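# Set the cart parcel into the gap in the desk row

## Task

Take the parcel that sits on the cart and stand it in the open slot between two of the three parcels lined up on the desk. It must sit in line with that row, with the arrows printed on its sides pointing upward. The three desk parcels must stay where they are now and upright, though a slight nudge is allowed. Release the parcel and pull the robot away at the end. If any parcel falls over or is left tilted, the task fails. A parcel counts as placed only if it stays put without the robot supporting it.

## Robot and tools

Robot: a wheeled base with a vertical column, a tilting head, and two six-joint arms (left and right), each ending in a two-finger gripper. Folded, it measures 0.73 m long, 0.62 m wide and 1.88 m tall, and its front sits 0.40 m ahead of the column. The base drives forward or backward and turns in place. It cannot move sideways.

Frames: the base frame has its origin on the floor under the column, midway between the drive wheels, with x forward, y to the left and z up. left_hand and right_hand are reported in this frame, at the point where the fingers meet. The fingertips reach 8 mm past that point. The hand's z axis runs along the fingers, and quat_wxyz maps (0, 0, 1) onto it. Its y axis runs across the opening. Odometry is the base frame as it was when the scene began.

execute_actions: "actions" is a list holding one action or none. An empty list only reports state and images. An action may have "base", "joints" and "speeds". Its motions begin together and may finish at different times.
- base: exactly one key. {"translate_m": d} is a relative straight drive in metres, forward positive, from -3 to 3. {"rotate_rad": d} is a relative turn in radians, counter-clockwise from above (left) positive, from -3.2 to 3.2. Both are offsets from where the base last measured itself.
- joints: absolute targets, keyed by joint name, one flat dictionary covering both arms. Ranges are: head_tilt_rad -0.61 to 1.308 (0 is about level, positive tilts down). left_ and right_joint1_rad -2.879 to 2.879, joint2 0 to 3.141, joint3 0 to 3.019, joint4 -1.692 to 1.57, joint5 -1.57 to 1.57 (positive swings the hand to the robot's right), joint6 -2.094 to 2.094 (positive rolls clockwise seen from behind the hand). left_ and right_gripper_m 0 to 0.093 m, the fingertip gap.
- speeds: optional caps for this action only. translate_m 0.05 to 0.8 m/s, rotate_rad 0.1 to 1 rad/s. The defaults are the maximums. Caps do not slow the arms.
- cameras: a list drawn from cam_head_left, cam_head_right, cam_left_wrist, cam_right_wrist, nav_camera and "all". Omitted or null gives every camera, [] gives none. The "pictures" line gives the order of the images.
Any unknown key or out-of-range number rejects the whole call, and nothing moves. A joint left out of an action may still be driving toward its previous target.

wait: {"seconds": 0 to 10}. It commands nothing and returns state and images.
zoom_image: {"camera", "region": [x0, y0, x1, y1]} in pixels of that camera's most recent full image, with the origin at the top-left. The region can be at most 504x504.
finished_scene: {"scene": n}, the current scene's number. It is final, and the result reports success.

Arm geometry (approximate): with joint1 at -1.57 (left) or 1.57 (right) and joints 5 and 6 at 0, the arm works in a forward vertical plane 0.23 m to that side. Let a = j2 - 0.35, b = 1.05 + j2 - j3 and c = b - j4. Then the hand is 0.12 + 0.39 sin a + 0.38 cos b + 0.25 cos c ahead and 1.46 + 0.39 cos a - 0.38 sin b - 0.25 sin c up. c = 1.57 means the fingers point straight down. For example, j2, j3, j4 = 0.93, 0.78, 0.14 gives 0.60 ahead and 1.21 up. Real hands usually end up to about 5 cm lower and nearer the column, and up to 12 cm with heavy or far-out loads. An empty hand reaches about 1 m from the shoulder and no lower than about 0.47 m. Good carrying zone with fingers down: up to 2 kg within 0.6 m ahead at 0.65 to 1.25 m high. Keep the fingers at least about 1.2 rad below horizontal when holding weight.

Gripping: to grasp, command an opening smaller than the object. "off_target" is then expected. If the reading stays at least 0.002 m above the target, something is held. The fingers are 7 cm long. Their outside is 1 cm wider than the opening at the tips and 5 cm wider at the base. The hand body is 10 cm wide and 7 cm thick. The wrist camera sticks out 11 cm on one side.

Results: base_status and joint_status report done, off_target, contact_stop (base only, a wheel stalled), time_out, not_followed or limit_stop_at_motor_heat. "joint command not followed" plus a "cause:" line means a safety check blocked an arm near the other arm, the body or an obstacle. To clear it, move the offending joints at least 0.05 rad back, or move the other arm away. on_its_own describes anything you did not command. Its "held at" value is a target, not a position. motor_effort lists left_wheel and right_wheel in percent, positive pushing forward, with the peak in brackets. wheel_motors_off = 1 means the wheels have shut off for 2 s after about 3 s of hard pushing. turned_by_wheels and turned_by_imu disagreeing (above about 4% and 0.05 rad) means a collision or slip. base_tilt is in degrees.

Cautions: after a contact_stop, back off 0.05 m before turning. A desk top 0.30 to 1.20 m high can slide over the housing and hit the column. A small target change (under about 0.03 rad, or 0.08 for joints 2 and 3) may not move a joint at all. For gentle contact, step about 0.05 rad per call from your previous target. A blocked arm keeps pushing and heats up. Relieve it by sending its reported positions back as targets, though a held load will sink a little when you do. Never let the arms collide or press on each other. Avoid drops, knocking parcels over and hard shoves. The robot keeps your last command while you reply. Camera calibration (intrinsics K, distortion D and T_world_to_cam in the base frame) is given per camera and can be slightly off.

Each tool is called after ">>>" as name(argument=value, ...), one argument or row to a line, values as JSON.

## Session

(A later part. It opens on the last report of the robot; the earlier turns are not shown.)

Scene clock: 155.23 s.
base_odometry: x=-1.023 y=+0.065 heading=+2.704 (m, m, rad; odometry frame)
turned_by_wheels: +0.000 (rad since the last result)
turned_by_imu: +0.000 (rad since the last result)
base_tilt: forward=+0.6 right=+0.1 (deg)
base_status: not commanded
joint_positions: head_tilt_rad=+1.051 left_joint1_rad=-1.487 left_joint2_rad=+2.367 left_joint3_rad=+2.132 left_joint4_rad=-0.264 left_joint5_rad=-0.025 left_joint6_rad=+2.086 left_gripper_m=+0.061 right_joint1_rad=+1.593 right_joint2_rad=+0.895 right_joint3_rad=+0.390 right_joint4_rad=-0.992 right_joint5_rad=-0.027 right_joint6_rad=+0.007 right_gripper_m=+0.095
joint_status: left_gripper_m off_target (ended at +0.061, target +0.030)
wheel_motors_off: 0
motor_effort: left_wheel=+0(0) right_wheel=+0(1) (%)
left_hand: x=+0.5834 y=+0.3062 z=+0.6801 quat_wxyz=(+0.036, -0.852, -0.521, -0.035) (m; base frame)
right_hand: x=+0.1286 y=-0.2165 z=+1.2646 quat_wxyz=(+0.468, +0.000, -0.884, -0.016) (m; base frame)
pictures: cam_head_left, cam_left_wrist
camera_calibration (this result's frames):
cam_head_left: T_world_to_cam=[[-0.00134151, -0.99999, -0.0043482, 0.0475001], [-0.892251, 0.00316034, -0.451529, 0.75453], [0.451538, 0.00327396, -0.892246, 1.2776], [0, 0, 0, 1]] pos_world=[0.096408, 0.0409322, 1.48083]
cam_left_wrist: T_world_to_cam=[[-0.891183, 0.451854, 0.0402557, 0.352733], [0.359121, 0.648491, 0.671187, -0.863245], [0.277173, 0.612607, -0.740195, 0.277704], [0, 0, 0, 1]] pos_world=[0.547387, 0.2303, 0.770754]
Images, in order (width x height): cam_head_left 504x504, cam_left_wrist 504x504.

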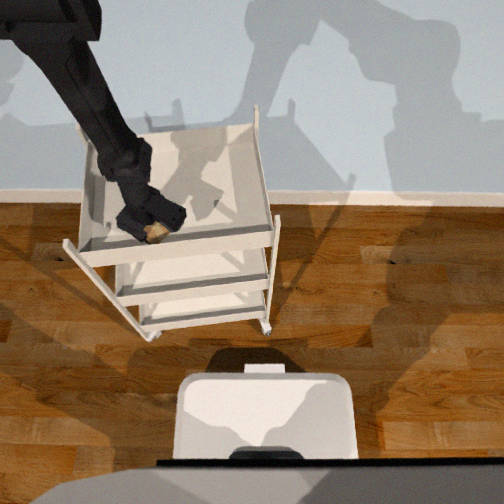

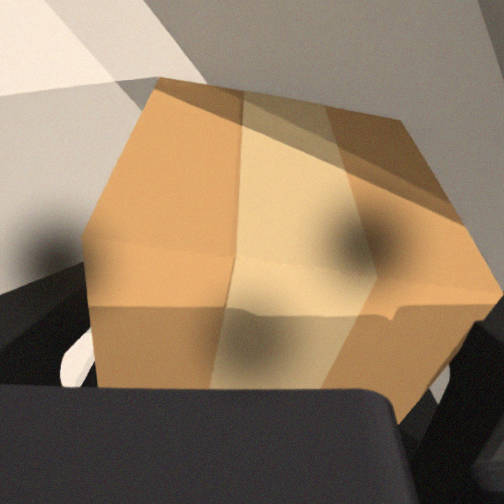

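>>> execute_actions(
  actions=[
    {"joints":{"left_joint2_rad":1.98,"left_joint3_rad":1.66,"left_joint4_rad":-0.2}},
  ],
  cameras=["cam_left_wrist"],
)

>>> execute_actions(
  actions=[
    {"joints":{"left_joint1_rad":-1.57,"left_joint2_rad":1.3,"left_joint3_rad":1.05,"left_joint4_rad":-0.27,"left_joint6_rad":0}},
  ],
  cameras=["cam_head_left","cam_left_wrist"],
)

Scene clock: 165.40 s.
base_odometry: x=-1.023 y=+0.065 heading=+2.704 (m, m, rad; odometry frame)
turned_by_wheels: +0.000 (rad since the last result)
turned_by_imu: +0.000 (rad since the last result)
base_tilt: forward=+0.6 right=+0.1 (deg)
base_status: not commanded
joint_positions: head_tilt_rad=+1.051 left_joint1_rad=-1.487 left_joint2_rad=+1.980 left_joint3_rad=+1.659 left_joint4_rad=-0.201 left_joint5_rad=-0.025 left_joint6_rad=+2.086 left_gripper_m=+0.061 right_joint1_rad=+1.593 right_joint2_rad=+0.895 right_joint3_rad=+0.390 right_joint4_rad=-0.992 right_joint5_rad=-0.027 right_joint6_rad=+0.007 right_gripper_m=+0.095
joint_status: all done
wheel_motors_off: 0
motor_effort: left_wheel=+0(0) right_wheel=+0(1) (%)
left_hand: x=+0.5836 y=+0.2964 z=+0.8146 quat_wxyz=(+0.042, -0.852, -0.521, -0.025) (m; base frame)
right_hand: x=+0.1286 y=-0.2165 z=+1.2646 quat_wxyz=(+0.468, +0.000, -0.884, -0.016) (m; base frame)
pictures: cam_left_wrist
camera_calibration (this result's frames):
cam_left_wrist: T_world_to_cam=[[-0.890784, 0.450429, 0.0601483, 0.335862], [0.373255, 0.649733, 0.662214, -0.948561], [0.2592, 0.612341, -0.746896, 0.399189], [0, 0, 0, 1]] pos_world=[0.549766, 0.22059, 0.906102]
Images, in order (width x height): cam_left_wrist 504x504.

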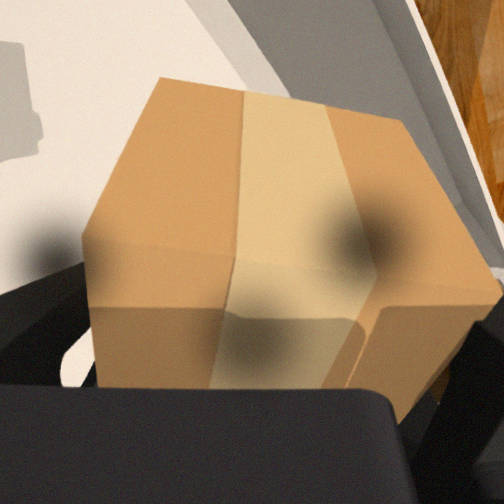

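Scene clock: 167.37 s.
base_odometry: x=-1.023 y=+0.065 heading=+2.704 (m, m, rad; odometry frame)
turned_by_wheels: +0.000 (rad since the last result)
turned_by_imu: +0.000 (rad since the last result)
base_tilt: forward=+0.6 right=+0.2 (deg)
base_status: not commanded
joint_positions: head_tilt_rad=+1.051 left_joint1_rad=-1.571 left_joint2_rad=+1.293 left_joint3_rad=+1.052 left_joint4_rad=-0.267 left_joint5_rad=-0.026 left_joint6_rad=+0.008 left_gripper_m=+0.062 right_joint1_rad=+1.593 right_joint2_rad=+0.895 right_joint3_rad=+0.390 right_joint4_rad=-0.992 right_joint5_rad=-0.027 right_joint6_rad=+0.007 right_gripper_m=+0.095
joint_status: all done
wheel_motors_off: 0
motor_effort: left_wheel=+0(0) right_wheel=+0(1) (%)
left_hand: x=+0.5469 y=+0.2290 z=+1.0685 quat_wxyz=(-0.008, -0.004, -1.000, -0.013) (m; base frame)
right_hand: x=+0.1286 y=-0.2165 z=+1.2646 quat_wxyz=(+0.468, +0.000, -0.884, -0.016) (m; base frame)
pictures: cam_head_left, cam_left_wrist
camera_calibration (this result's frames):
cam_head_left: T_world_to_cam=[[-0.00134151, -0.99999, -0.0043482, 0.0475001], [-0.892251, 0.00316034, -0.451529, 0.75453], [0.451538, 0.00327396, -0.892246, 1.2776], [0, 0, 0, 1]] pos_world=[0.096408, 0.0409322, 1.48083]
cam_left_wrist: T_world_to_cam=[[-0.0055426, -0.999926, -0.0108228, 0.242135], [-0.81244, -0.00180726, 0.583042, -0.176968], [-0.583018, 0.0120245, -0.81237, 1.30765], [0, 0, 0, 1]] pos_world=[0.619952, 0.226073, 1.1681]
Images, in order (width x height): cam_head_left 504x504, cam_left_wrist 504x504.

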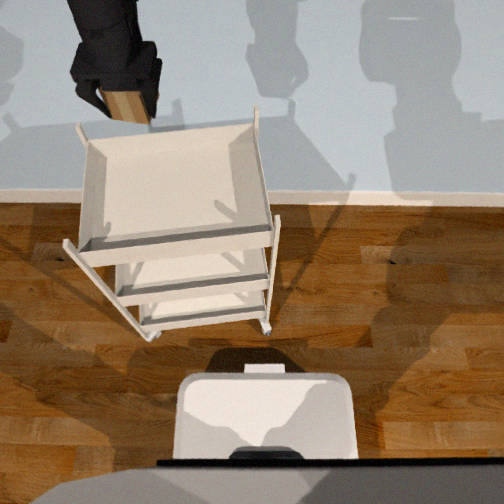

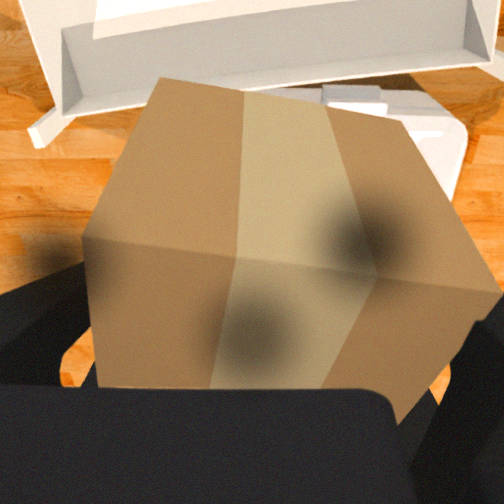

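>>> execute_actions(
  actions=[
    {"base":{"translate_m":-0.3}},
  ],
  cameras=[],
)

>>> execute_actions(
  actions=[
    {"base":{"rotate_rad":-2.04},"joints":{"head_tilt_rad":0.6}},
  ],
  cameras=["cam_head_right"],
)

>>> execute_actions(
  actions=[
    {"base":{"translate_m":1.3}},
  ],
  cameras=[],
)

>>> execute_actions(
  actions=[
    {"base":{"rotate_rad":0.453}},
  ],
  cameras=["cam_head_left","cam_head_right","cam_left_wrist"],
)

Scene clock: 187.60 s.
base_odometry: x=-0.751 y=-0.062 heading=+2.703 (m, m, rad; odometry frame)
turned_by_wheels: -0.001 (rad since the last result)
turned_by_imu: -0.001 (rad since the last result)
base_tilt: forward=+0.6 right=+0.0 (deg)
base_status: done
joint_positions: head_tilt_rad=+1.051 left_joint1_rad=-1.571 left_joint2_rad=+1.296 left_joint3_rad=+1.046 left_joint4_rad=-0.267 left_joint5_rad=-0.026 left_joint6_rad=+0.008 left_gripper_m=+0.062 right_joint1_rad=+1.593 right_joint2_rad=+0.895 right_joint3_rad=+0.390 right_joint4_rad=-0.992 right_joint5_rad=-0.027 right_joint6_rad=+0.007 right_gripper_m=+0.095
joint_status: not commanded
wheel_motors_off: 0
motor_effort: left_wheel=-1(31) right_wheel=+1(72) (%)
left_hand: x=+0.5415 y=+0.2290 z=+1.0665 quat_wxyz=(-0.003, -0.004, -1.000, -0.013) (m; base frame)
right_hand: x=+0.1287 y=-0.2165 z=+1.2646 quat_wxyz=(+0.468, +0.000, -0.884, -0.016) (m; base frame)
pictures: none
No camera images: the call's "cameras" was empty. Leave "cameras" out to get every camera's image.

Scene clock: 190.93 s.
base_odometry: x=-0.751 y=-0.062 heading=+0.664 (m, m, rad; odometry frame)
turned_by_wheels: -2.040 (rad since the last result)
turned_by_imu: -2.016 (rad since the last result)
base_tilt: forward=+0.6 right=+0.0 (deg)
base_status: done
joint_positions: head_tilt_rad=+0.618 left_joint1_rad=-1.570 left_joint2_rad=+1.296 left_joint3_rad=+1.046 left_joint4_rad=-0.267 left_joint5_rad=-0.026 left_joint6_rad=+0.008 left_gripper_m=+0.061 right_joint1_rad=+1.593 right_joint2_rad=+0.895 right_joint3_rad=+0.393 right_joint4_rad=-0.992 right_joint5_rad=-0.027 right_joint6_rad=+0.007 right_gripper_m=+0.095
joint_status: all done
wheel_motors_off: 0
motor_effort: left_wheel=+0(45) right_wheel=-1(46) (%)
left_hand: x=+0.5415 y=+0.2297 z=+1.0665 quat_wxyz=(-0.003, -0.003, -1.000, -0.014) (m; base frame)
right_hand: x=+0.1299 y=-0.2165 z=+1.2641 quat_wxyz=(+0.467, +0.000, -0.884, -0.016) (m; base frame)
pictures: cam_head_right
camera_calibration (this result's frames):
cam_head_right: T_world_to_cam=[[0.0204897, -0.999789, -0.00123144, -0.0276054], [-0.620528, -0.0117513, -0.784096, 1.24817], [0.783916, 0.01683, -0.620638, 0.843844], [0, 0, 0, 1]] pos_world=[0.113589, -0.0271338, 1.50237]
Images, in order (width x height): cam_head_right 504x504.

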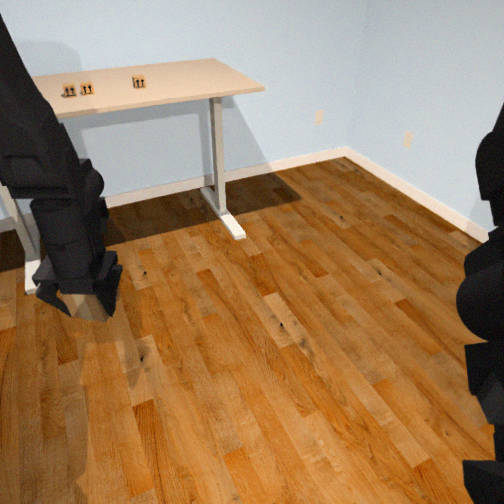

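Scene clock: 194.60 s.
base_odometry: x=+0.273 y=+0.739 heading=+0.663 (m, m, rad; odometry frame)
turned_by_wheels: -0.001 (rad since the last result)
turned_by_imu: -0.002 (rad since the last result)
base_tilt: forward=+0.5 right=+0.3 (deg)
base_status: done
joint_positions: head_tilt_rad=+0.617 left_joint1_rad=-1.570 left_joint2_rad=+1.297 left_joint3_rad=+1.046 left_joint4_rad=-0.267 left_joint5_rad=-0.026 left_joint6_rad=+0.008 left_gripper_m=+0.061 right_joint1_rad=+1.593 right_joint2_rad=+0.895 right_joint3_rad=+0.394 right_joint4_rad=-0.992 right_joint5_rad=-0.027 right_joint6_rad=+0.007 right_gripper_m=+0.095
joint_status: not commanded
wheel_motors_off: 0
motor_effort: left_wheel=+0(51) right_wheel=+1(64) (%)
left_hand: x=+0.5413 y=+0.2297 z=+1.0660 quat_wxyz=(-0.003, -0.003, -1.000, -0.014) (m; base frame)
right_hand: x=+0.1307 y=-0.2165 z=+1.2638 quat_wxyz=(+0.466, +0.000, -0.885, -0.016) (m; base frame)
pictures: none
No camera images: the call's "cameras" was empty. Leave "cameras" out to get every camera's image.

Scene clock: 196.27 s.
base_odometry: x=+0.273 y=+0.739 heading=+1.116 (m, m, rad; odometry frame)
turned_by_wheels: +0.453 (rad since the last result)
turned_by_imu: +0.445 (rad since the last result)
base_tilt: forward=+0.5 right=+0.3 (deg)
base_status: done
joint_positions: head_tilt_rad=+0.617 left_joint1_rad=-1.569 left_joint2_rad=+1.297 left_joint3_rad=+1.046 left_joint4_rad=-0.267 left_joint5_rad=-0.026 left_joint6_rad=+0.008 left_gripper_m=+0.061 right_joint1_rad=+1.593 right_joint2_rad=+0.895 right_joint3_rad=+0.394 right_joint4_rad=-0.992 right_joint5_rad=-0.027 right_joint6_rad=+0.007 right_gripper_m=+0.095
joint_status: not commanded
wheel_motors_off: 0
motor_effort: left_wheel=-1(44) right_wheel=+0(46) (%)
left_hand: x=+0.5413 y=+0.2303 z=+1.0660 quat_wxyz=(-0.003, -0.003, -1.000, -0.014) (m; base frame)
right_hand: x=+0.1307 y=-0.2165 z=+1.2638 quat_wxyz=(+0.466, +0.000, -0.885, -0.016) (m; base frame)
pictures: cam_head_left, cam_head_right, cam_left_wrist
camera_calibration (this result's frames):
cam_head_left: T_world_to_cam=[[0.00061082, -0.99999, -0.00450926, 0.0476505], [-0.619744, 0.00316034, -0.784798, 1.25414], [0.784804, 0.00327396, -0.619735, 0.841271], [0, 0, 0, 1]] pos_world=[0.116982, 0.0409322, 1.50583]
cam_head_right: T_world_to_cam=[[0.0204904, -0.999789, -0.001219, -0.0276246], [-0.620052, -0.0117513, -0.784473, 1.24873], [0.784293, 0.01683, -0.620162, 0.843091], [0, 0, 0, 1]] pos_world=[0.113612, -0.0271338, 1.50241]
cam_left_wrist: T_world_to_cam=[[-0.00451404, -0.999909, -0.0127453, 0.244867], [-0.806163, -0.00390247, 0.591681, -0.192223], [-0.591676, 0.0129457, -0.806072, 1.30014], [0, 0, 0, 1]] pos_world=[0.615401, 0.227264, 1.16486]
Images, in order (width x height): cam_head_left 504x504, cam_head_right 504x504, cam_left_wrist 504x504.

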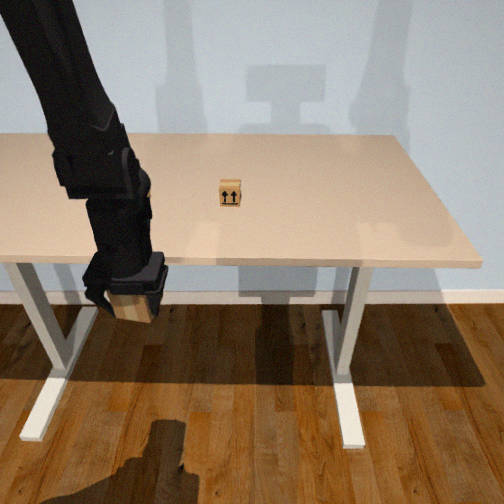

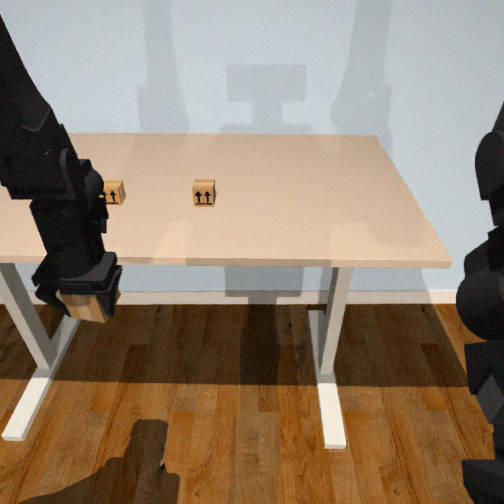

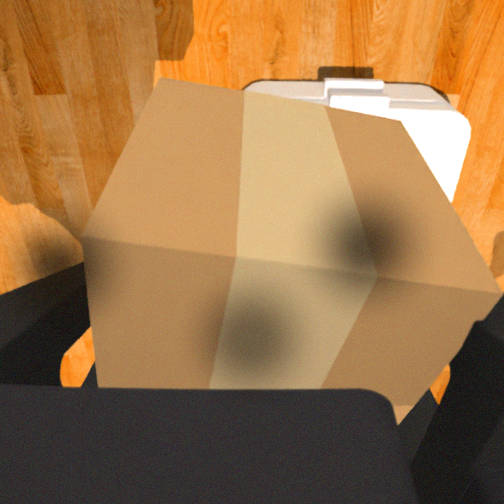

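>>> execute_actions(
  actions=[
    {"joints":{"left_joint2_rad":1.93,"left_joint3_rad":1.45,"left_joint4_rad":1.34,"left_joint6_rad":-0.16}},
  ],
  cameras=["cam_head_left","cam_head_right","cam_left_wrist"],
)

>>> execute_actions(
  actions=[
    {"base":{"translate_m":0.2},"speeds":{"translate_m":0.3}},
  ],
  cameras=["cam_head_left","cam_head_right","cam_left_wrist"],
)

Scene clock: 214.33 s.
base_odometry: x=+0.273 y=+0.739 heading=+1.116 (m, m, rad; odometry frame)
turned_by_wheels: +0.000 (rad since the last result)
turned_by_imu: +0.000 (rad since the last result)
base_tilt: forward=+0.7 right=+0.2 (deg)
base_status: not commanded
joint_positions: head_tilt_rad=+0.617 left_joint1_rad=-1.569 left_joint2_rad=+1.932 left_joint3_rad=+1.442 left_joint4_rad=+1.324 left_joint5_rad=-0.026 left_joint6_rad=-0.153 left_gripper_m=+0.061 right_joint1_rad=+1.593 right_joint2_rad=+0.895 right_joint3_rad=+0.394 right_joint4_rad=-0.992 right_joint5_rad=-0.027 right_joint6_rad=+0.007 right_gripper_m=+0.095
joint_status: all done
wheel_motors_off: 0
motor_effort: left_wheel=-4(4) right_wheel=+4(5) (%)
left_hand: x=+0.7617 y=+0.2307 z=+1.0164 quat_wxyz=(-0.627, +0.067, -0.775, +0.037) (m; base frame)
right_hand: x=+0.1307 y=-0.2165 z=+1.2638 quat_wxyz=(+0.466, +0.000, -0.885, -0.016) (m; base frame)
pictures: cam_head_left, cam_head_right, cam_left_wrist
camera_calibration (this result's frames):
cam_head_left: T_world_to_cam=[[0.00061082, -0.99999, -0.00450926, 0.0476505], [-0.619743, 0.00316034, -0.784798, 1.25414], [0.784804, 0.00327396, -0.619735, 0.841271], [0, 0, 0, 1]] pos_world=[0.116982, 0.0409322, 1.50583]
cam_head_right: T_world_to_cam=[[0.0204904, -0.999789, -0.00121899, -0.0276246], [-0.620051, -0.0117513, -0.784473, 1.24873], [0.784294, 0.01683, -0.620162, 0.843091], [0, 0, 0, 1]] pos_world=[0.113612, -0.0271338, 1.50241]
cam_left_wrist: T_world_to_cam=[[0.0439423, -0.988269, 0.146267, 0.0443565], [-0.747701, -0.129634, -0.651258, 1.26264], [0.66258, -0.0807462, -0.744626, 0.394399], [0, 0, 0, 1]] pos_world=[0.680808, 0.239363, 1.1095]
Images, in order (width x height): cam_head_left 504x504, cam_head_right 504x504, cam_left_wrist 504x504.

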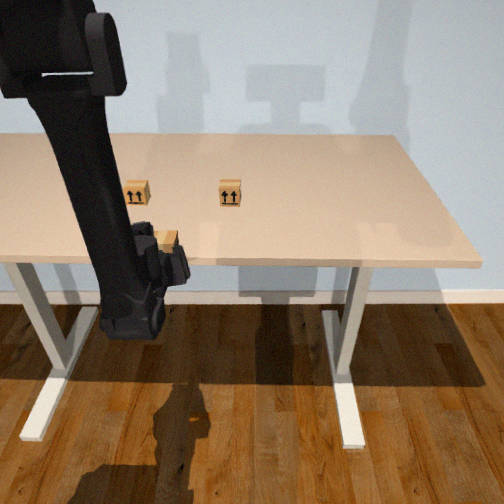

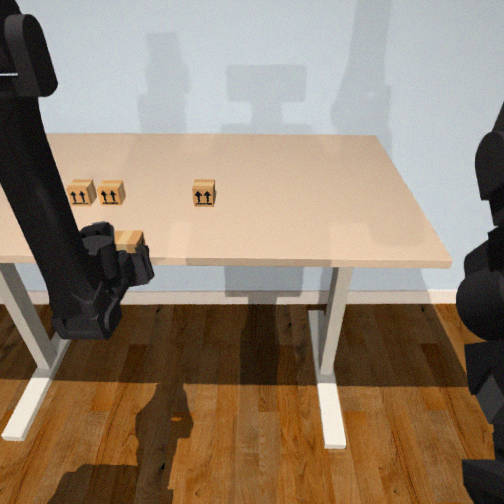

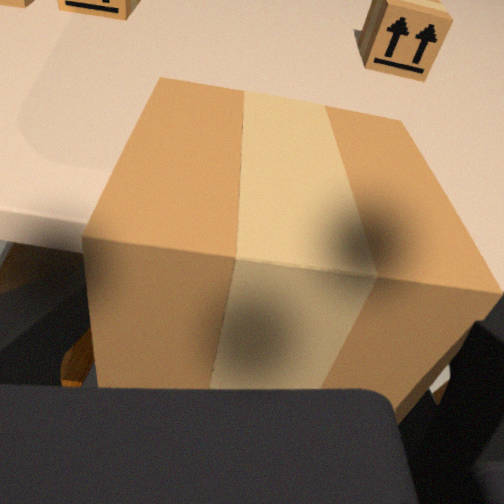

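Scene clock: 216.10 s.
base_odometry: x=+0.361 y=+0.919 heading=+1.117 (m, m, rad; odometry frame)
turned_by_wheels: +0.001 (rad since the last result)
turned_by_imu: +0.001 (rad since the last result)
base_tilt: forward=+0.6 right=+0.1 (deg)
base_status: done
joint_positions: head_tilt_rad=+0.617 left_joint1_rad=-1.569 left_joint2_rad=+1.932 left_joint3_rad=+1.445 left_joint4_rad=+1.324 left_joint5_rad=-0.026 left_joint6_rad=-0.153 left_gripper_m=+0.061 right_joint1_rad=+1.593 right_joint2_rad=+0.895 right_joint3_rad=+0.395 right_joint4_rad=-0.992 right_joint5_rad=-0.027 right_joint6_rad=+0.007 right_gripper_m=+0.095
joint_status: not commanded
wheel_motors_off: 0
motor_effort: left_wheel=+1(48) right_wheel=+0(64) (%)
left_hand: x=+0.7630 y=+0.2301 z=+1.0170 quat_wxyz=(-0.628, +0.067, -0.775, +0.037) (m; base frame)
right_hand: x=+0.1308 y=-0.2165 z=+1.2638 quat_wxyz=(+0.466, +0.000, -0.885, -0.016) (m; base frame)
pictures: cam_head_left, cam_head_right, cam_left_wrist
camera_calibration (this result's frames):
cam_head_left: T_world_to_cam=[[0.00061155, -0.99999, -0.00450916, 0.0476503], [-0.619616, 0.00316034, -0.784898, 1.25429], [0.784905, 0.00327396, -0.619608, 0.841071], [0, 0, 0, 1]] pos_world=[0.116988, 0.0409322, 1.50584]
cam_head_right: T_world_to_cam=[[0.0204906, -0.999789, -0.00121567, -0.0276297], [-0.619924, -0.0117513, -0.784573, 1.24888], [0.784394, 0.01683, -0.620035, 0.84289], [0, 0, 0, 1]] pos_world=[0.113618, -0.0271338, 1.50242]
cam_left_wrist: T_world_to_cam=[[0.0431129, -0.988189, 0.14705, 0.0434813], [-0.745761, -0.129775, -0.653452, 1.26475], [0.664817, -0.0814919, -0.742548, 0.390292], [0, 0, 0, 1]] pos_world=[0.681851, 0.238906, 1.10987]
Images, in order (width x height): cam_head_left 504x504, cam_head_right 504x504, cam_left_wrist 504x504.

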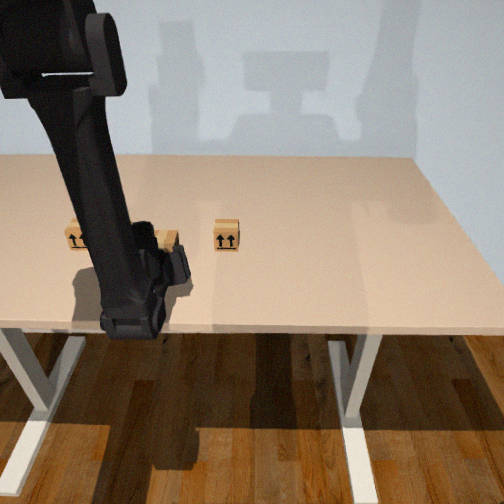

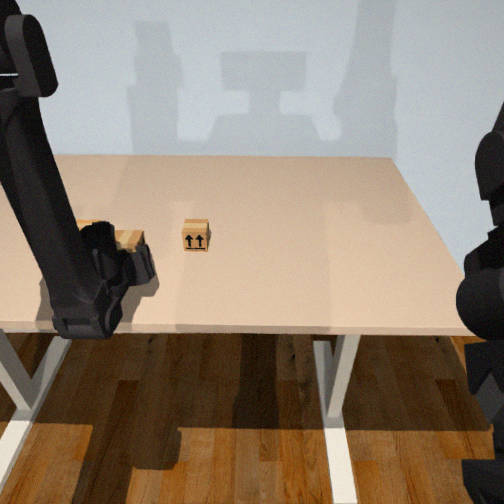

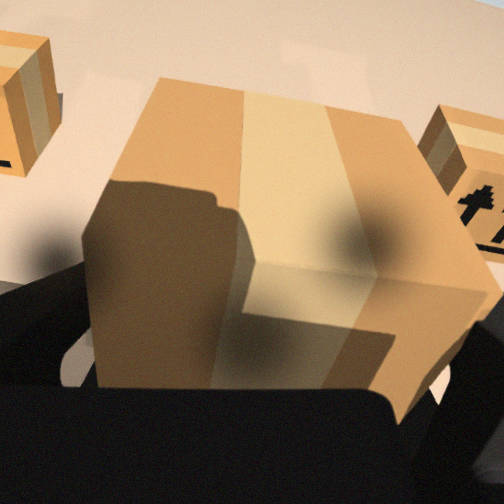

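>>> execute_actions(
  actions=[
    {"joints":{"left_joint2_rad":2.06,"left_joint3_rad":1.59}},
  ],
  cameras=["cam_head_right","cam_left_wrist"],
)

>>> execute_actions(
  actions=[
    {"joints":{"left_joint2_rad":2.11,"left_joint3_rad":1.645}},
  ],
  cameras=["cam_head_right","cam_left_wrist"],
)

>>> zoom_image(
  camera="cam_head_right",
  region=[40,200,240,360],
)

Scene clock: 233.70 s.
base_odometry: x=+0.361 y=+0.919 heading=+1.117 (m, m, rad; odometry frame)
turned_by_wheels: +0.000 (rad since the last result)
turned_by_imu: +0.000 (rad since the last result)
base_tilt: forward=+0.6 right=+0.2 (deg)
base_status: not commanded
joint_positions: head_tilt_rad=+0.617 left_joint1_rad=-1.570 left_joint2_rad=+2.036 left_joint3_rad=+1.580 left_joint4_rad=+1.345 left_joint5_rad=-0.026 left_joint6_rad=-0.142 left_gripper_m=+0.061 right_joint1_rad=+1.593 right_joint2_rad=+0.895 right_joint3_rad=+0.394 right_joint4_rad=-0.992 right_joint5_rad=-0.027 right_joint6_rad=+0.007 right_gripper_m=+0.095
joint_status: all done
wheel_motors_off: 0
motor_effort: left_wheel=+2(2) right_wheel=-2(2) (%)
left_hand: x=+0.7746 y=+0.2298 z=+0.9906 quat_wxyz=(-0.648, +0.062, -0.758, +0.036) (m; base frame)
right_hand: x=+0.1307 y=-0.2165 z=+1.2638 quat_wxyz=(+0.466, +0.000, -0.885, -0.016) (m; base frame)
pictures: cam_head_right, cam_left_wrist
camera_calibration (this result's frames):
cam_head_right: T_world_to_cam=[[0.0204906, -0.999789, -0.00121567, -0.0276297], [-0.619924, -0.0117513, -0.784573, 1.24888], [0.784394, 0.01683, -0.620035, 0.84289], [0, 0, 0, 1]] pos_world=[0.113618, -0.0271338, 1.50242]
cam_left_wrist: T_world_to_cam=[[0.0331824, -0.989682, 0.139383, 0.0621899], [-0.711082, -0.121378, -0.692553, 1.26606], [0.702325, -0.0761323, -0.707773, 0.298181], [0, 0, 0, 1]] pos_world=[0.688785, 0.237921, 1.07919]
Images, in order (width x height): cam_head_right 504x504, cam_left_wrist 504x504.

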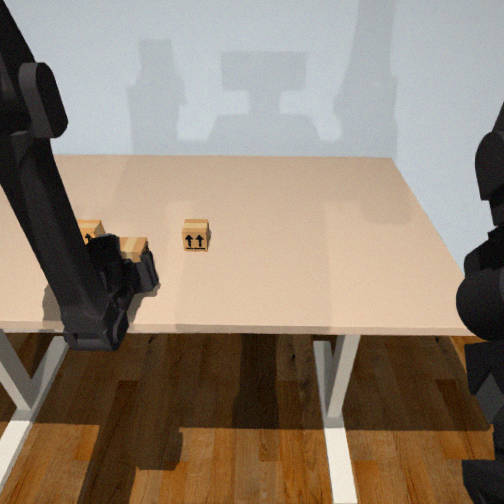

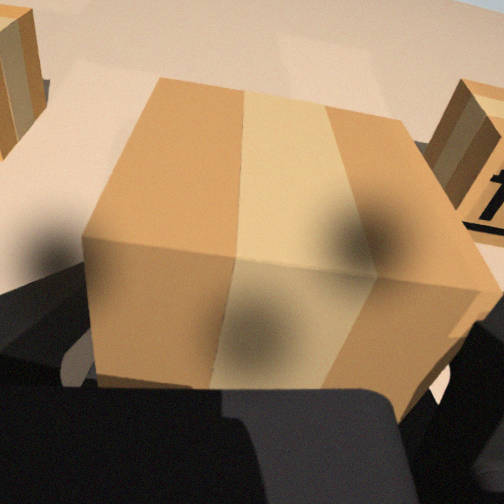

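Scene clock: 234.27 s.
base_odometry: x=+0.361 y=+0.919 heading=+1.117 (m, m, rad; odometry frame)
turned_by_wheels: +0.000 (rad since the last result)
turned_by_imu: +0.000 (rad since the last result)
base_tilt: forward=+0.5 right=+0.2 (deg)
base_status: not commanded
joint_positions: head_tilt_rad=+0.617 left_joint1_rad=-1.570 left_joint2_rad=+2.060 left_joint3_rad=+1.639 left_joint4_rad=+1.353 left_joint5_rad=-0.027 left_joint6_rad=-0.139 left_gripper_m=+0.061 right_joint1_rad=+1.593 right_joint2_rad=+0.895 right_joint3_rad=+0.394 right_joint4_rad=-0.992 right_joint5_rad=-0.027 right_joint6_rad=+0.007 right_gripper_m=+0.095
joint_status: all done
wheel_motors_off: 0
motor_effort: left_wheel=+2(2) right_wheel=-2(2) (%)
left_hand: x=+0.7882 y=+0.2299 z=+0.9930 quat_wxyz=(-0.664, +0.061, -0.744, +0.036) (m; base frame)
right_hand: x=+0.1307 y=-0.2165 z=+1.2638 quat_wxyz=(+0.466, +0.000, -0.885, -0.016) (m; base frame)
pictures: cam_head_right, cam_left_wrist
camera_calibration (this result's frames):
cam_head_right: T_world_to_cam=[[0.0204906, -0.999789, -0.00121567, -0.0276297], [-0.619924, -0.0117513, -0.784574, 1.24888], [0.784394, 0.01683, -0.620035, 0.84289], [0, 0, 0, 1]] pos_world=[0.113618, -0.0271338, 1.50242]
cam_left_wrist: T_world_to_cam=[[0.0274672, -0.99011, 0.137581, 0.0679295], [-0.680316, -0.119356, -0.723135, 1.28306], [0.732404, -0.0737359, -0.676866, 0.235409], [0, 0, 0, 1]] pos_world=[0.698608, 0.237757, 1.07782]
Images, in order (width x height): cam_head_right 504x504, cam_left_wrist 504x504.

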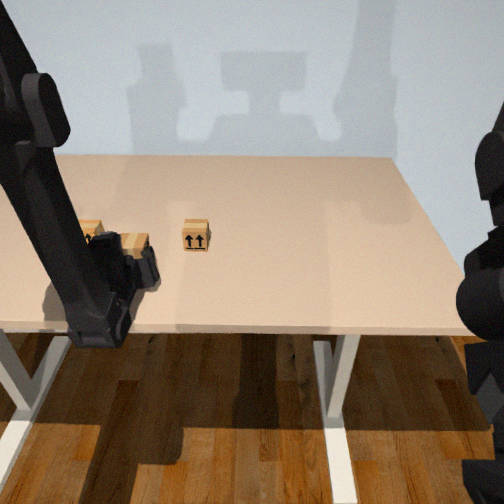

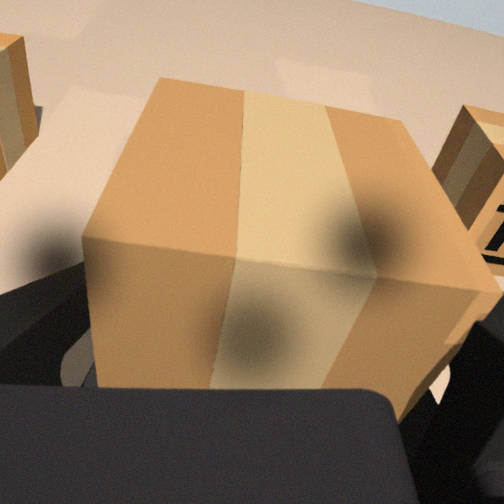

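Region (40, 200, 240, 360) of cam_head_right's 504x504 image, scaled by 2.520, with more detail than that image has; it fills the top 403 rows of this view, and the rest is white.

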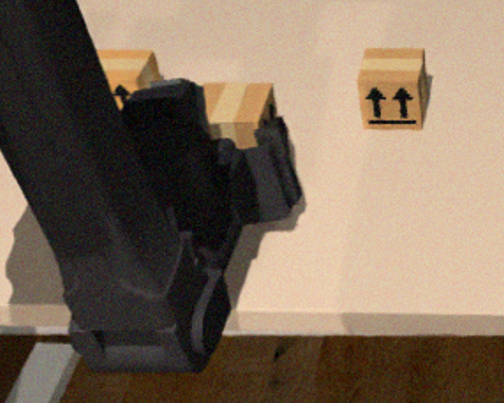

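>>> execute_actions(
  actions=[
    {"joints":{"left_joint2_rad":2.0,"left_joint3_rad":1.55,"left_joint4_rad":1.27}},
  ],
  cameras=[],
)

>>> execute_actions(
  actions=[
    {"joints":{"left_joint4_rad":1.21}},
  ],
  cameras=["cam_left_wrist"],
)

>>> execute_actions(
  actions=[
    {"joints":{"left_gripper_m":0.085}},
  ],
  cameras=["cam_head_right","cam_left_wrist"],
)

Scene clock: 248.13 s.
base_odometry: x=+0.361 y=+0.919 heading=+1.117 (m, m, rad; odometry frame)
turned_by_wheels: +0.000 (rad since the last result)
turned_by_imu: +0.000 (rad since the last result)
base_tilt: forward=+0.7 right=+0.3 (deg)
base_status: not commanded
joint_positions: head_tilt_rad=+0.617 left_joint1_rad=-1.570 left_joint2_rad=+2.005 left_joint3_rad=+1.553 left_joint4_rad=+1.278 left_joint5_rad=-0.027 left_joint6_rad=-0.145 left_gripper_m=+0.061 right_joint1_rad=+1.593 right_joint2_rad=+0.895 right_joint3_rad=+0.394 right_joint4_rad=-0.992 right_joint5_rad=-0.027 right_joint6_rad=+0.007 right_gripper_m=+0.095
joint_status: all done
wheel_motors_off: 0
motor_effort: left_wheel=+2(2) right_wheel=-2(2) (%)
left_hand: x=+0.7743 y=+0.2299 z=+0.9871 quat_wxyz=(-0.624, +0.065, -0.778, +0.034) (m; base frame)
right_hand: x=+0.1307 y=-0.2165 z=+1.2638 quat_wxyz=(+0.466, +0.000, -0.885, -0.016) (m; base frame)
pictures: none
No camera images: the call's "cameras" was empty. Leave "cameras" out to get every camera's image.

Scene clock: 248.70 s.
base_odometry: x=+0.361 y=+0.919 heading=+1.117 (m, m, rad; odometry frame)
turned_by_wheels: +0.000 (rad since the last result)
turned_by_imu: +0.000 (rad since the last result)
base_tilt: forward=+0.5 right=+0.1 (deg)
base_status: not commanded
joint_positions: head_tilt_rad=+0.617 left_joint1_rad=-1.570 left_joint2_rad=+1.991 left_joint3_rad=+1.553 left_joint4_rad=+1.226 left_joint5_rad=-0.027 left_joint6_rad=-0.145 left_gripper_m=+0.061 right_joint1_rad=+1.593 right_joint2_rad=+0.895 right_joint3_rad=+0.394 right_joint4_rad=-0.992 right_joint5_rad=-0.027 right_joint6_rad=+0.007 right_gripper_m=+0.095
joint_status: all done
wheel_motors_off: 0
motor_effort: left_wheel=+2(2) right_wheel=-2(2) (%)
left_hand: x=+0.7779 y=+0.2299 z=+0.9839 quat_wxyz=(-0.609, +0.065, -0.790, +0.033) (m; base frame)
right_hand: x=+0.1307 y=-0.2165 z=+1.2638 quat_wxyz=(+0.466, +0.000, -0.885, -0.016) (m; base frame)
pictures: cam_left_wrist
camera_calibration (this result's frames):
cam_left_wrist: T_world_to_cam=[[0.0485205, -0.989277, 0.137754, 0.0527343], [-0.776877, -0.124061, -0.61731, 1.24154], [0.62778, -0.0770654, -0.774566, 0.41501], [0, 0, 0, 1]] pos_world=[0.701431, 0.238179, 1.0806]
Images, in order (width x height): cam_left_wrist 504x504.

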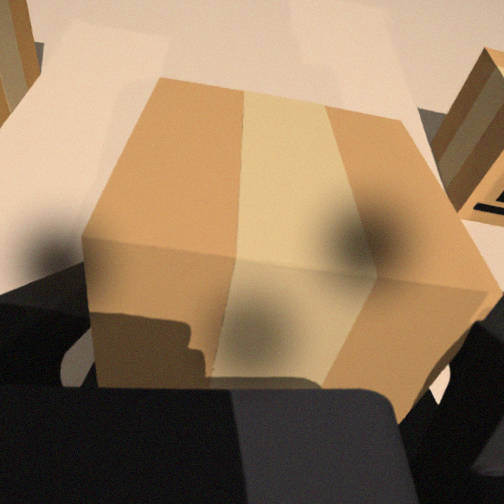

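Scene clock: 249.30 s.
base_odometry: x=+0.361 y=+0.919 heading=+1.117 (m, m, rad; odometry frame)
turned_by_wheels: +0.000 (rad since the last result)
turned_by_imu: +0.000 (rad since the last result)
base_tilt: forward=+0.5 right=+0.2 (deg)
base_status: not commanded
joint_positions: head_tilt_rad=+0.617 left_joint1_rad=-1.572 left_joint2_rad=+1.988 left_joint3_rad=+1.553 left_joint4_rad=+1.226 left_joint5_rad=-0.026 left_joint6_rad=-0.145 left_gripper_m=+0.085 right_joint1_rad=+1.593 right_joint2_rad=+0.895 right_joint3_rad=+0.394 right_joint4_rad=-0.992 right_joint5_rad=-0.027 right_joint6_rad=+0.007 right_gripper_m=+0.095
joint_status: all done
wheel_motors_off: 0
motor_effort: left_wheel=+2(2) right_wheel=-2(2) (%)
left_hand: x=+0.7796 y=+0.2279 z=+0.9861 quat_wxyz=(-0.610, +0.065, -0.789, +0.035) (m; base frame)
right_hand: x=+0.1307 y=-0.2165 z=+1.2638 quat_wxyz=(+0.466, +0.000, -0.885, -0.016) (m; base frame)
pictures: cam_head_right, cam_left_wrist
camera_calibration (this result's frames):
cam_head_right: T_world_to_cam=[[0.0204906, -0.999789, -0.00121567, -0.0276297], [-0.619924, -0.0117513, -0.784574, 1.24888], [0.784394, 0.01683, -0.620034, 0.84289], [0, 0, 0, 1]] pos_world=[0.113618, -0.0271338, 1.50242]
cam_left_wrist: T_world_to_cam=[[0.0463583, -0.989023, 0.1403, 0.0493979], [-0.774965, -0.12423, -0.619674, 1.24481], [0.630302, -0.0800008, -0.772217, 0.41195], [0, 0, 0, 1]] pos_world=[0.702739, 0.236455, 1.08256]
Images, in order (width x height): cam_head_right 504x504, cam_left_wrist 504x504.

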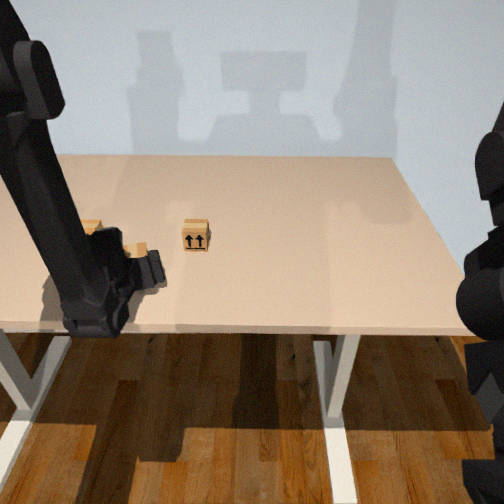

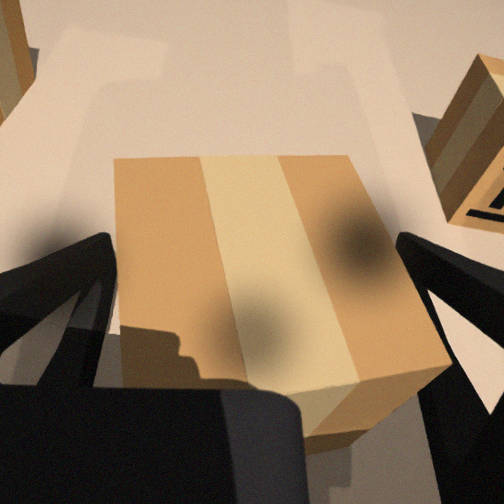

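>>> execute_actions(
  actions=[
    {"base":{"translate_m":-0.1},"joints":{"left_gripper_m":0.093}},
  ],
  cameras=[],
)

>>> execute_actions(
  actions=[
    {"joints":{"left_joint2_rad":1.33,"left_joint3_rad":1.28,"left_joint4_rad":0.7,"left_joint6_rad":0}},
  ],
  cameras=[],
)

>>> execute_actions(
  actions=[
    {"base":{"translate_m":0.25},"joints":{"left_joint4_rad":-0.47,"head_tilt_rad":0.9}},
  ],
  cameras=["cam_head_left","cam_head_right","cam_left_wrist"],
)

Scene clock: 275.67 s.
base_odometry: x=+0.317 y=+0.829 heading=+1.115 (m, m, rad; odometry frame)
turned_by_wheels: -0.002 (rad since the last result)
turned_by_imu: -0.002 (rad since the last result)
base_tilt: forward=+0.4 right=+0.2 (deg)
base_status: done
joint_positions: head_tilt_rad=+0.617 left_joint1_rad=-1.572 left_joint2_rad=+1.987 left_joint3_rad=+1.551 left_joint4_rad=+1.221 left_joint5_rad=-0.026 left_joint6_rad=-0.147 left_gripper_m=+0.093 right_joint1_rad=+1.593 right_joint2_rad=+0.895 right_joint3_rad=+0.389 right_joint4_rad=-0.992 right_joint5_rad=-0.027 right_joint6_rad=+0.007 right_gripper_m=+0.095
joint_status: all done
wheel_motors_off: 0
motor_effort: left_wheel=-1(40) right_wheel=+0(56) (%)
left_hand: x=+0.7787 y=+0.2279 z=+0.9849 quat_wxyz=(-0.608, +0.066, -0.791, +0.035) (m; base frame)
right_hand: x=+0.1281 y=-0.2165 z=+1.2648 quat_wxyz=(+0.468, +0.000, -0.883, -0.016) (m; base frame)
pictures: none
No camera images: the call's "cameras" was empty. Leave "cameras" out to get every camera's image.

Scene clock: 277.33 s.
base_odometry: x=+0.317 y=+0.829 heading=+1.115 (m, m, rad; odometry frame)
turned_by_wheels: +0.000 (rad since the last result)
turned_by_imu: +0.000 (rad since the last result)
base_tilt: forward=+0.5 right=+0.1 (deg)
base_status: not commanded
joint_positions: head_tilt_rad=+0.617 left_joint1_rad=-1.572 left_joint2_rad=+1.330 left_joint3_rad=+1.279 left_joint4_rad=+0.703 left_joint5_rad=-0.026 left_joint6_rad=-0.006 left_gripper_m=+0.093 right_joint1_rad=+1.593 right_joint2_rad=+0.895 right_joint3_rad=+0.389 right_joint4_rad=-0.992 right_joint5_rad=-0.027 right_joint6_rad=+0.007 right_gripper_m=+0.095
joint_status: all done
wheel_motors_off: 0
motor_effort: left_wheel=-3(3) right_wheel=+3(3) (%)
left_hand: x=+0.8451 y=+0.2281 z=+1.2347 quat_wxyz=(-0.555, +0.010, -0.832, -0.009) (m; base frame)
right_hand: x=+0.1281 y=-0.2165 z=+1.2648 quat_wxyz=(+0.468, +0.000, -0.883, -0.016) (m; base frame)
pictures: none
No camera images: the call's "cameras" was empty. Leave "cameras" out to get every camera's image.

Scene clock: 279.33 s.
base_odometry: x=+0.427 y=+1.053 heading=+1.115 (m, m, rad; odometry frame)
turned_by_wheels: +0.001 (rad since the last result)
turned_by_imu: +0.000 (rad since the last result)
base_tilt: forward=+0.7 right=+0.2 (deg)
base_status: done
joint_positions: head_tilt_rad=+0.902 left_joint1_rad=-1.572 left_joint2_rad=+1.330 left_joint3_rad=+1.279 left_joint4_rad=-0.464 left_joint5_rad=-0.026 left_joint6_rad=-0.006 left_gripper_m=+0.093 right_joint1_rad=+1.593 right_joint2_rad=+0.895 right_joint3_rad=+0.395 right_joint4_rad=-0.992 right_joint5_rad=-0.027 right_joint6_rad=+0.007 right_gripper_m=+0.095
joint_status: all done
wheel_motors_off: 0
motor_effort: left_wheel=+0(44) right_wheel=+0(45) (%)
left_hand: x=+0.6201 y=+0.2281 z=+1.0836 quat_wxyz=(-0.004, +0.003, -1.000, -0.012) (m; base frame)
right_hand: x=+0.1309 y=-0.2165 z=+1.2638 quat_wxyz=(+0.466, +0.000, -0.885, -0.016) (m; base frame)
pictures: cam_head_left, cam_head_right, cam_left_wrist
camera_calibration (this result's frames):
cam_head_left: T_world_to_cam=[[-0.000679857, -0.99999, -0.00449937, 0.0476998], [-0.815167, 0.00316034, -0.579217, 0.947315], [0.579225, 0.00327396, -0.815161, 1.15251], [0, 0, 0, 1]] pos_world=[0.104692, 0.0409322, 1.48839]
cam_head_right: T_world_to_cam=[[0.0193239, -0.999789, -0.00692324, -0.0187818], [-0.815372, -0.0117513, -0.578818, 0.941787], [0.578615, 0.01683, -0.815427, 1.15408], [0, 0, 0, 1]] pos_world=[0.1005, -0.0271338, 1.48606]
cam_left_wrist: T_world_to_cam=[[0.00695709, -0.999932, -0.00934476, 0.232447], [-0.807863, -0.0111277, 0.589265, -0.133695], [-0.589329, 0.00344971, -0.807885, 1.36363], [0, 0, 0, 1]] pos_world=[0.694006, 0.226239, 1.18261]
Images, in order (width x height): cam_head_left 504x504, cam_head_right 504x504, cam_left_wrist 504x504.

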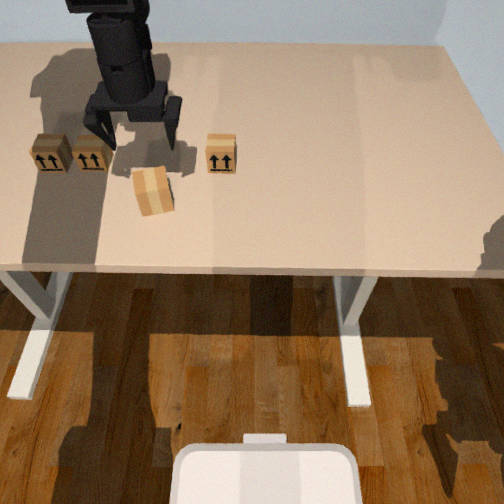

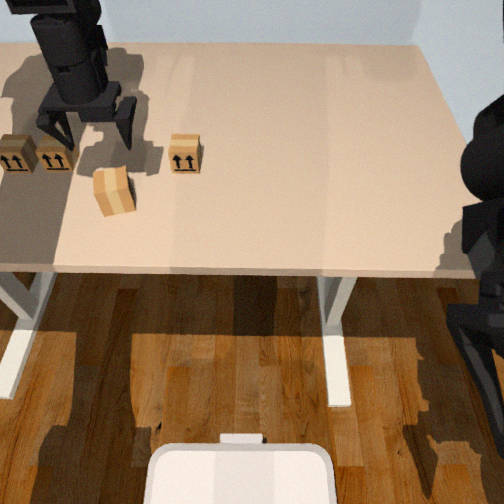

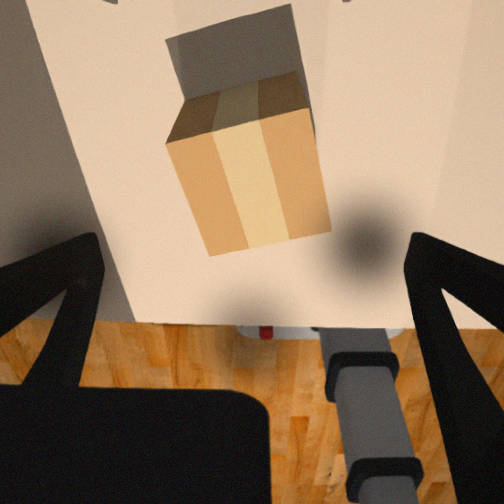

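>>> execute_actions(
  actions=[
    {"base":{"translate_m":-0.018},"joints":{"left_joint6_rad":-0.25,"left_joint2_rad":1.48,"left_joint3_rad":1.36,"left_joint4_rad":-0.40}},
  ],
  cameras=["cam_left_wrist"],
)

>>> execute_actions(
  actions=[
    {"joints":{"left_joint2_rad":1.59,"left_joint3_rad":1.435,"left_joint4_rad":-0.355}},
  ],
  cameras=["cam_left_wrist","cam_head_left"],
)

Scene clock: 287.93 s.
base_odometry: x=+0.419 y=+1.037 heading=+1.115 (m, m, rad; odometry frame)
turned_by_wheels: +0.000 (rad since the last result)
turned_by_imu: +0.000 (rad since the last result)
base_tilt: forward=+0.6 right=+0.2 (deg)
base_status: done
joint_positions: head_tilt_rad=+0.902 left_joint1_rad=-1.572 left_joint2_rad=+1.493 left_joint3_rad=+1.350 left_joint4_rad=-0.401 left_joint5_rad=-0.026 left_joint6_rad=-0.242 left_gripper_m=+0.093 right_joint1_rad=+1.593 right_joint2_rad=+0.894 right_joint3_rad=+0.392 right_joint4_rad=-0.992 right_joint5_rad=-0.027 right_joint6_rad=+0.007 right_gripper_m=+0.095
joint_status: all done
wheel_motors_off: 0
motor_effort: left_wheel=+0(30) right_wheel=+0(40) (%)
left_hand: x=+0.6114 y=+0.2280 z=+1.0140 quat_wxyz=(+0.009, +0.120, -0.993, -0.014) (m; base frame)
right_hand: x=+0.1294 y=-0.2165 z=+1.2644 quat_wxyz=(+0.467, +0.000, -0.884, -0.016) (m; base frame)
pictures: cam_left_wrist
camera_calibration (this result's frames):
cam_left_wrist: T_world_to_cam=[[0.240701, -0.970503, -0.0136535, 0.0865271], [-0.769063, -0.199284, 0.607311, -0.0988974], [-0.592119, -0.13568, -0.794347, 1.32196], [0, 0, 0, 1]] pos_world=[0.685874, 0.24363, 1.11134]
Images, in order (width x height): cam_left_wrist 504x504.

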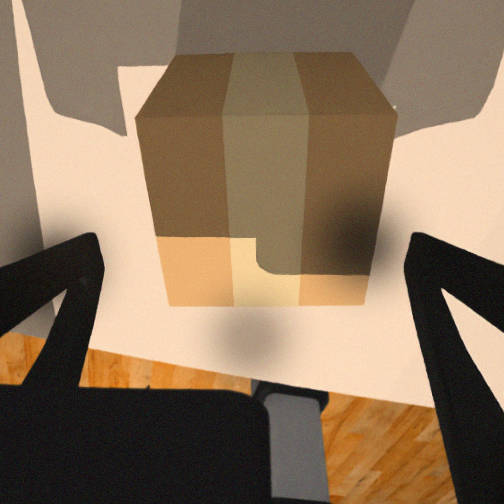

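Scene clock: 288.77 s.
base_odometry: x=+0.419 y=+1.037 heading=+1.115 (m, m, rad; odometry frame)
turned_by_wheels: +0.000 (rad since the last result)
turned_by_imu: +0.000 (rad since the last result)
base_tilt: forward=+0.5 right=+0.1 (deg)
base_status: not commanded
joint_positions: head_tilt_rad=+0.902 left_joint1_rad=-1.572 left_joint2_rad=+1.589 left_joint3_rad=+1.432 left_joint4_rad=-0.356 left_joint5_rad=-0.026 left_joint6_rad=-0.242 left_gripper_m=+0.093 right_joint1_rad=+1.593 right_joint2_rad=+0.894 right_joint3_rad=+0.392 right_joint4_rad=-0.992 right_joint5_rad=-0.027 right_joint6_rad=+0.007 right_gripper_m=+0.095
joint_status: all done
wheel_motors_off: 0
motor_effort: left_wheel=+0(0) right_wheel=+1(0) (%)
left_hand: x=+0.6278 y=+0.2280 z=+0.9780 quat_wxyz=(-0.007, +0.121, -0.993, -0.012) (m; base frame)
right_hand: x=+0.1294 y=-0.2165 z=+1.2644 quat_wxyz=(+0.467, +0.000, -0.884, -0.016) (m; base frame)
pictures: cam_head_left, cam_left_wrist
camera_calibration (this result's frames):
cam_head_left: T_world_to_cam=[[-0.000682645, -0.99999, -0.00449895, 0.0476993], [-0.815526, 0.00316034, -0.578711, 0.946554], [0.57872, 0.00327396, -0.81552, 1.15308], [0, 0, 0, 1]] pos_world=[0.10466, 0.0409322, 1.48836]
cam_left_wrist: T_world_to_cam=[[0.241051, -0.970493, -0.0060941, 0.0744109], [-0.787673, -0.199303, 0.582966, -0.0289187], [-0.566979, -0.135725, -0.812473, 1.30501], [0, 0, 0, 1]] pos_world=[0.699198, 0.243574, 1.0776]
Images, in order (width x height): cam_head_left 504x504, cam_left_wrist 504x504.

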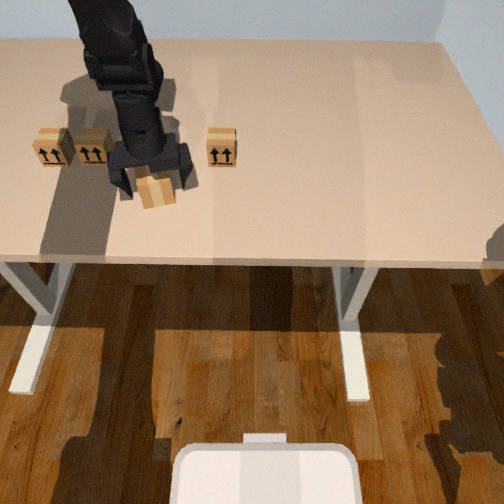

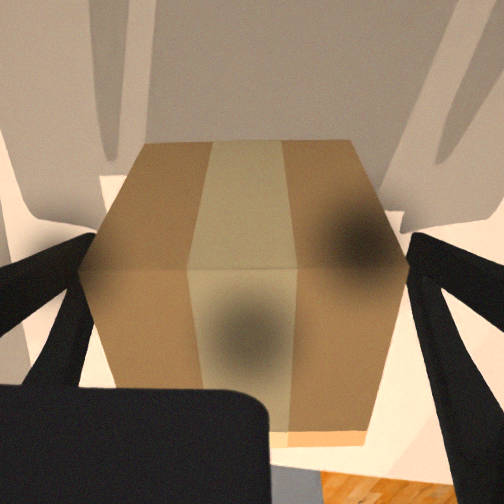

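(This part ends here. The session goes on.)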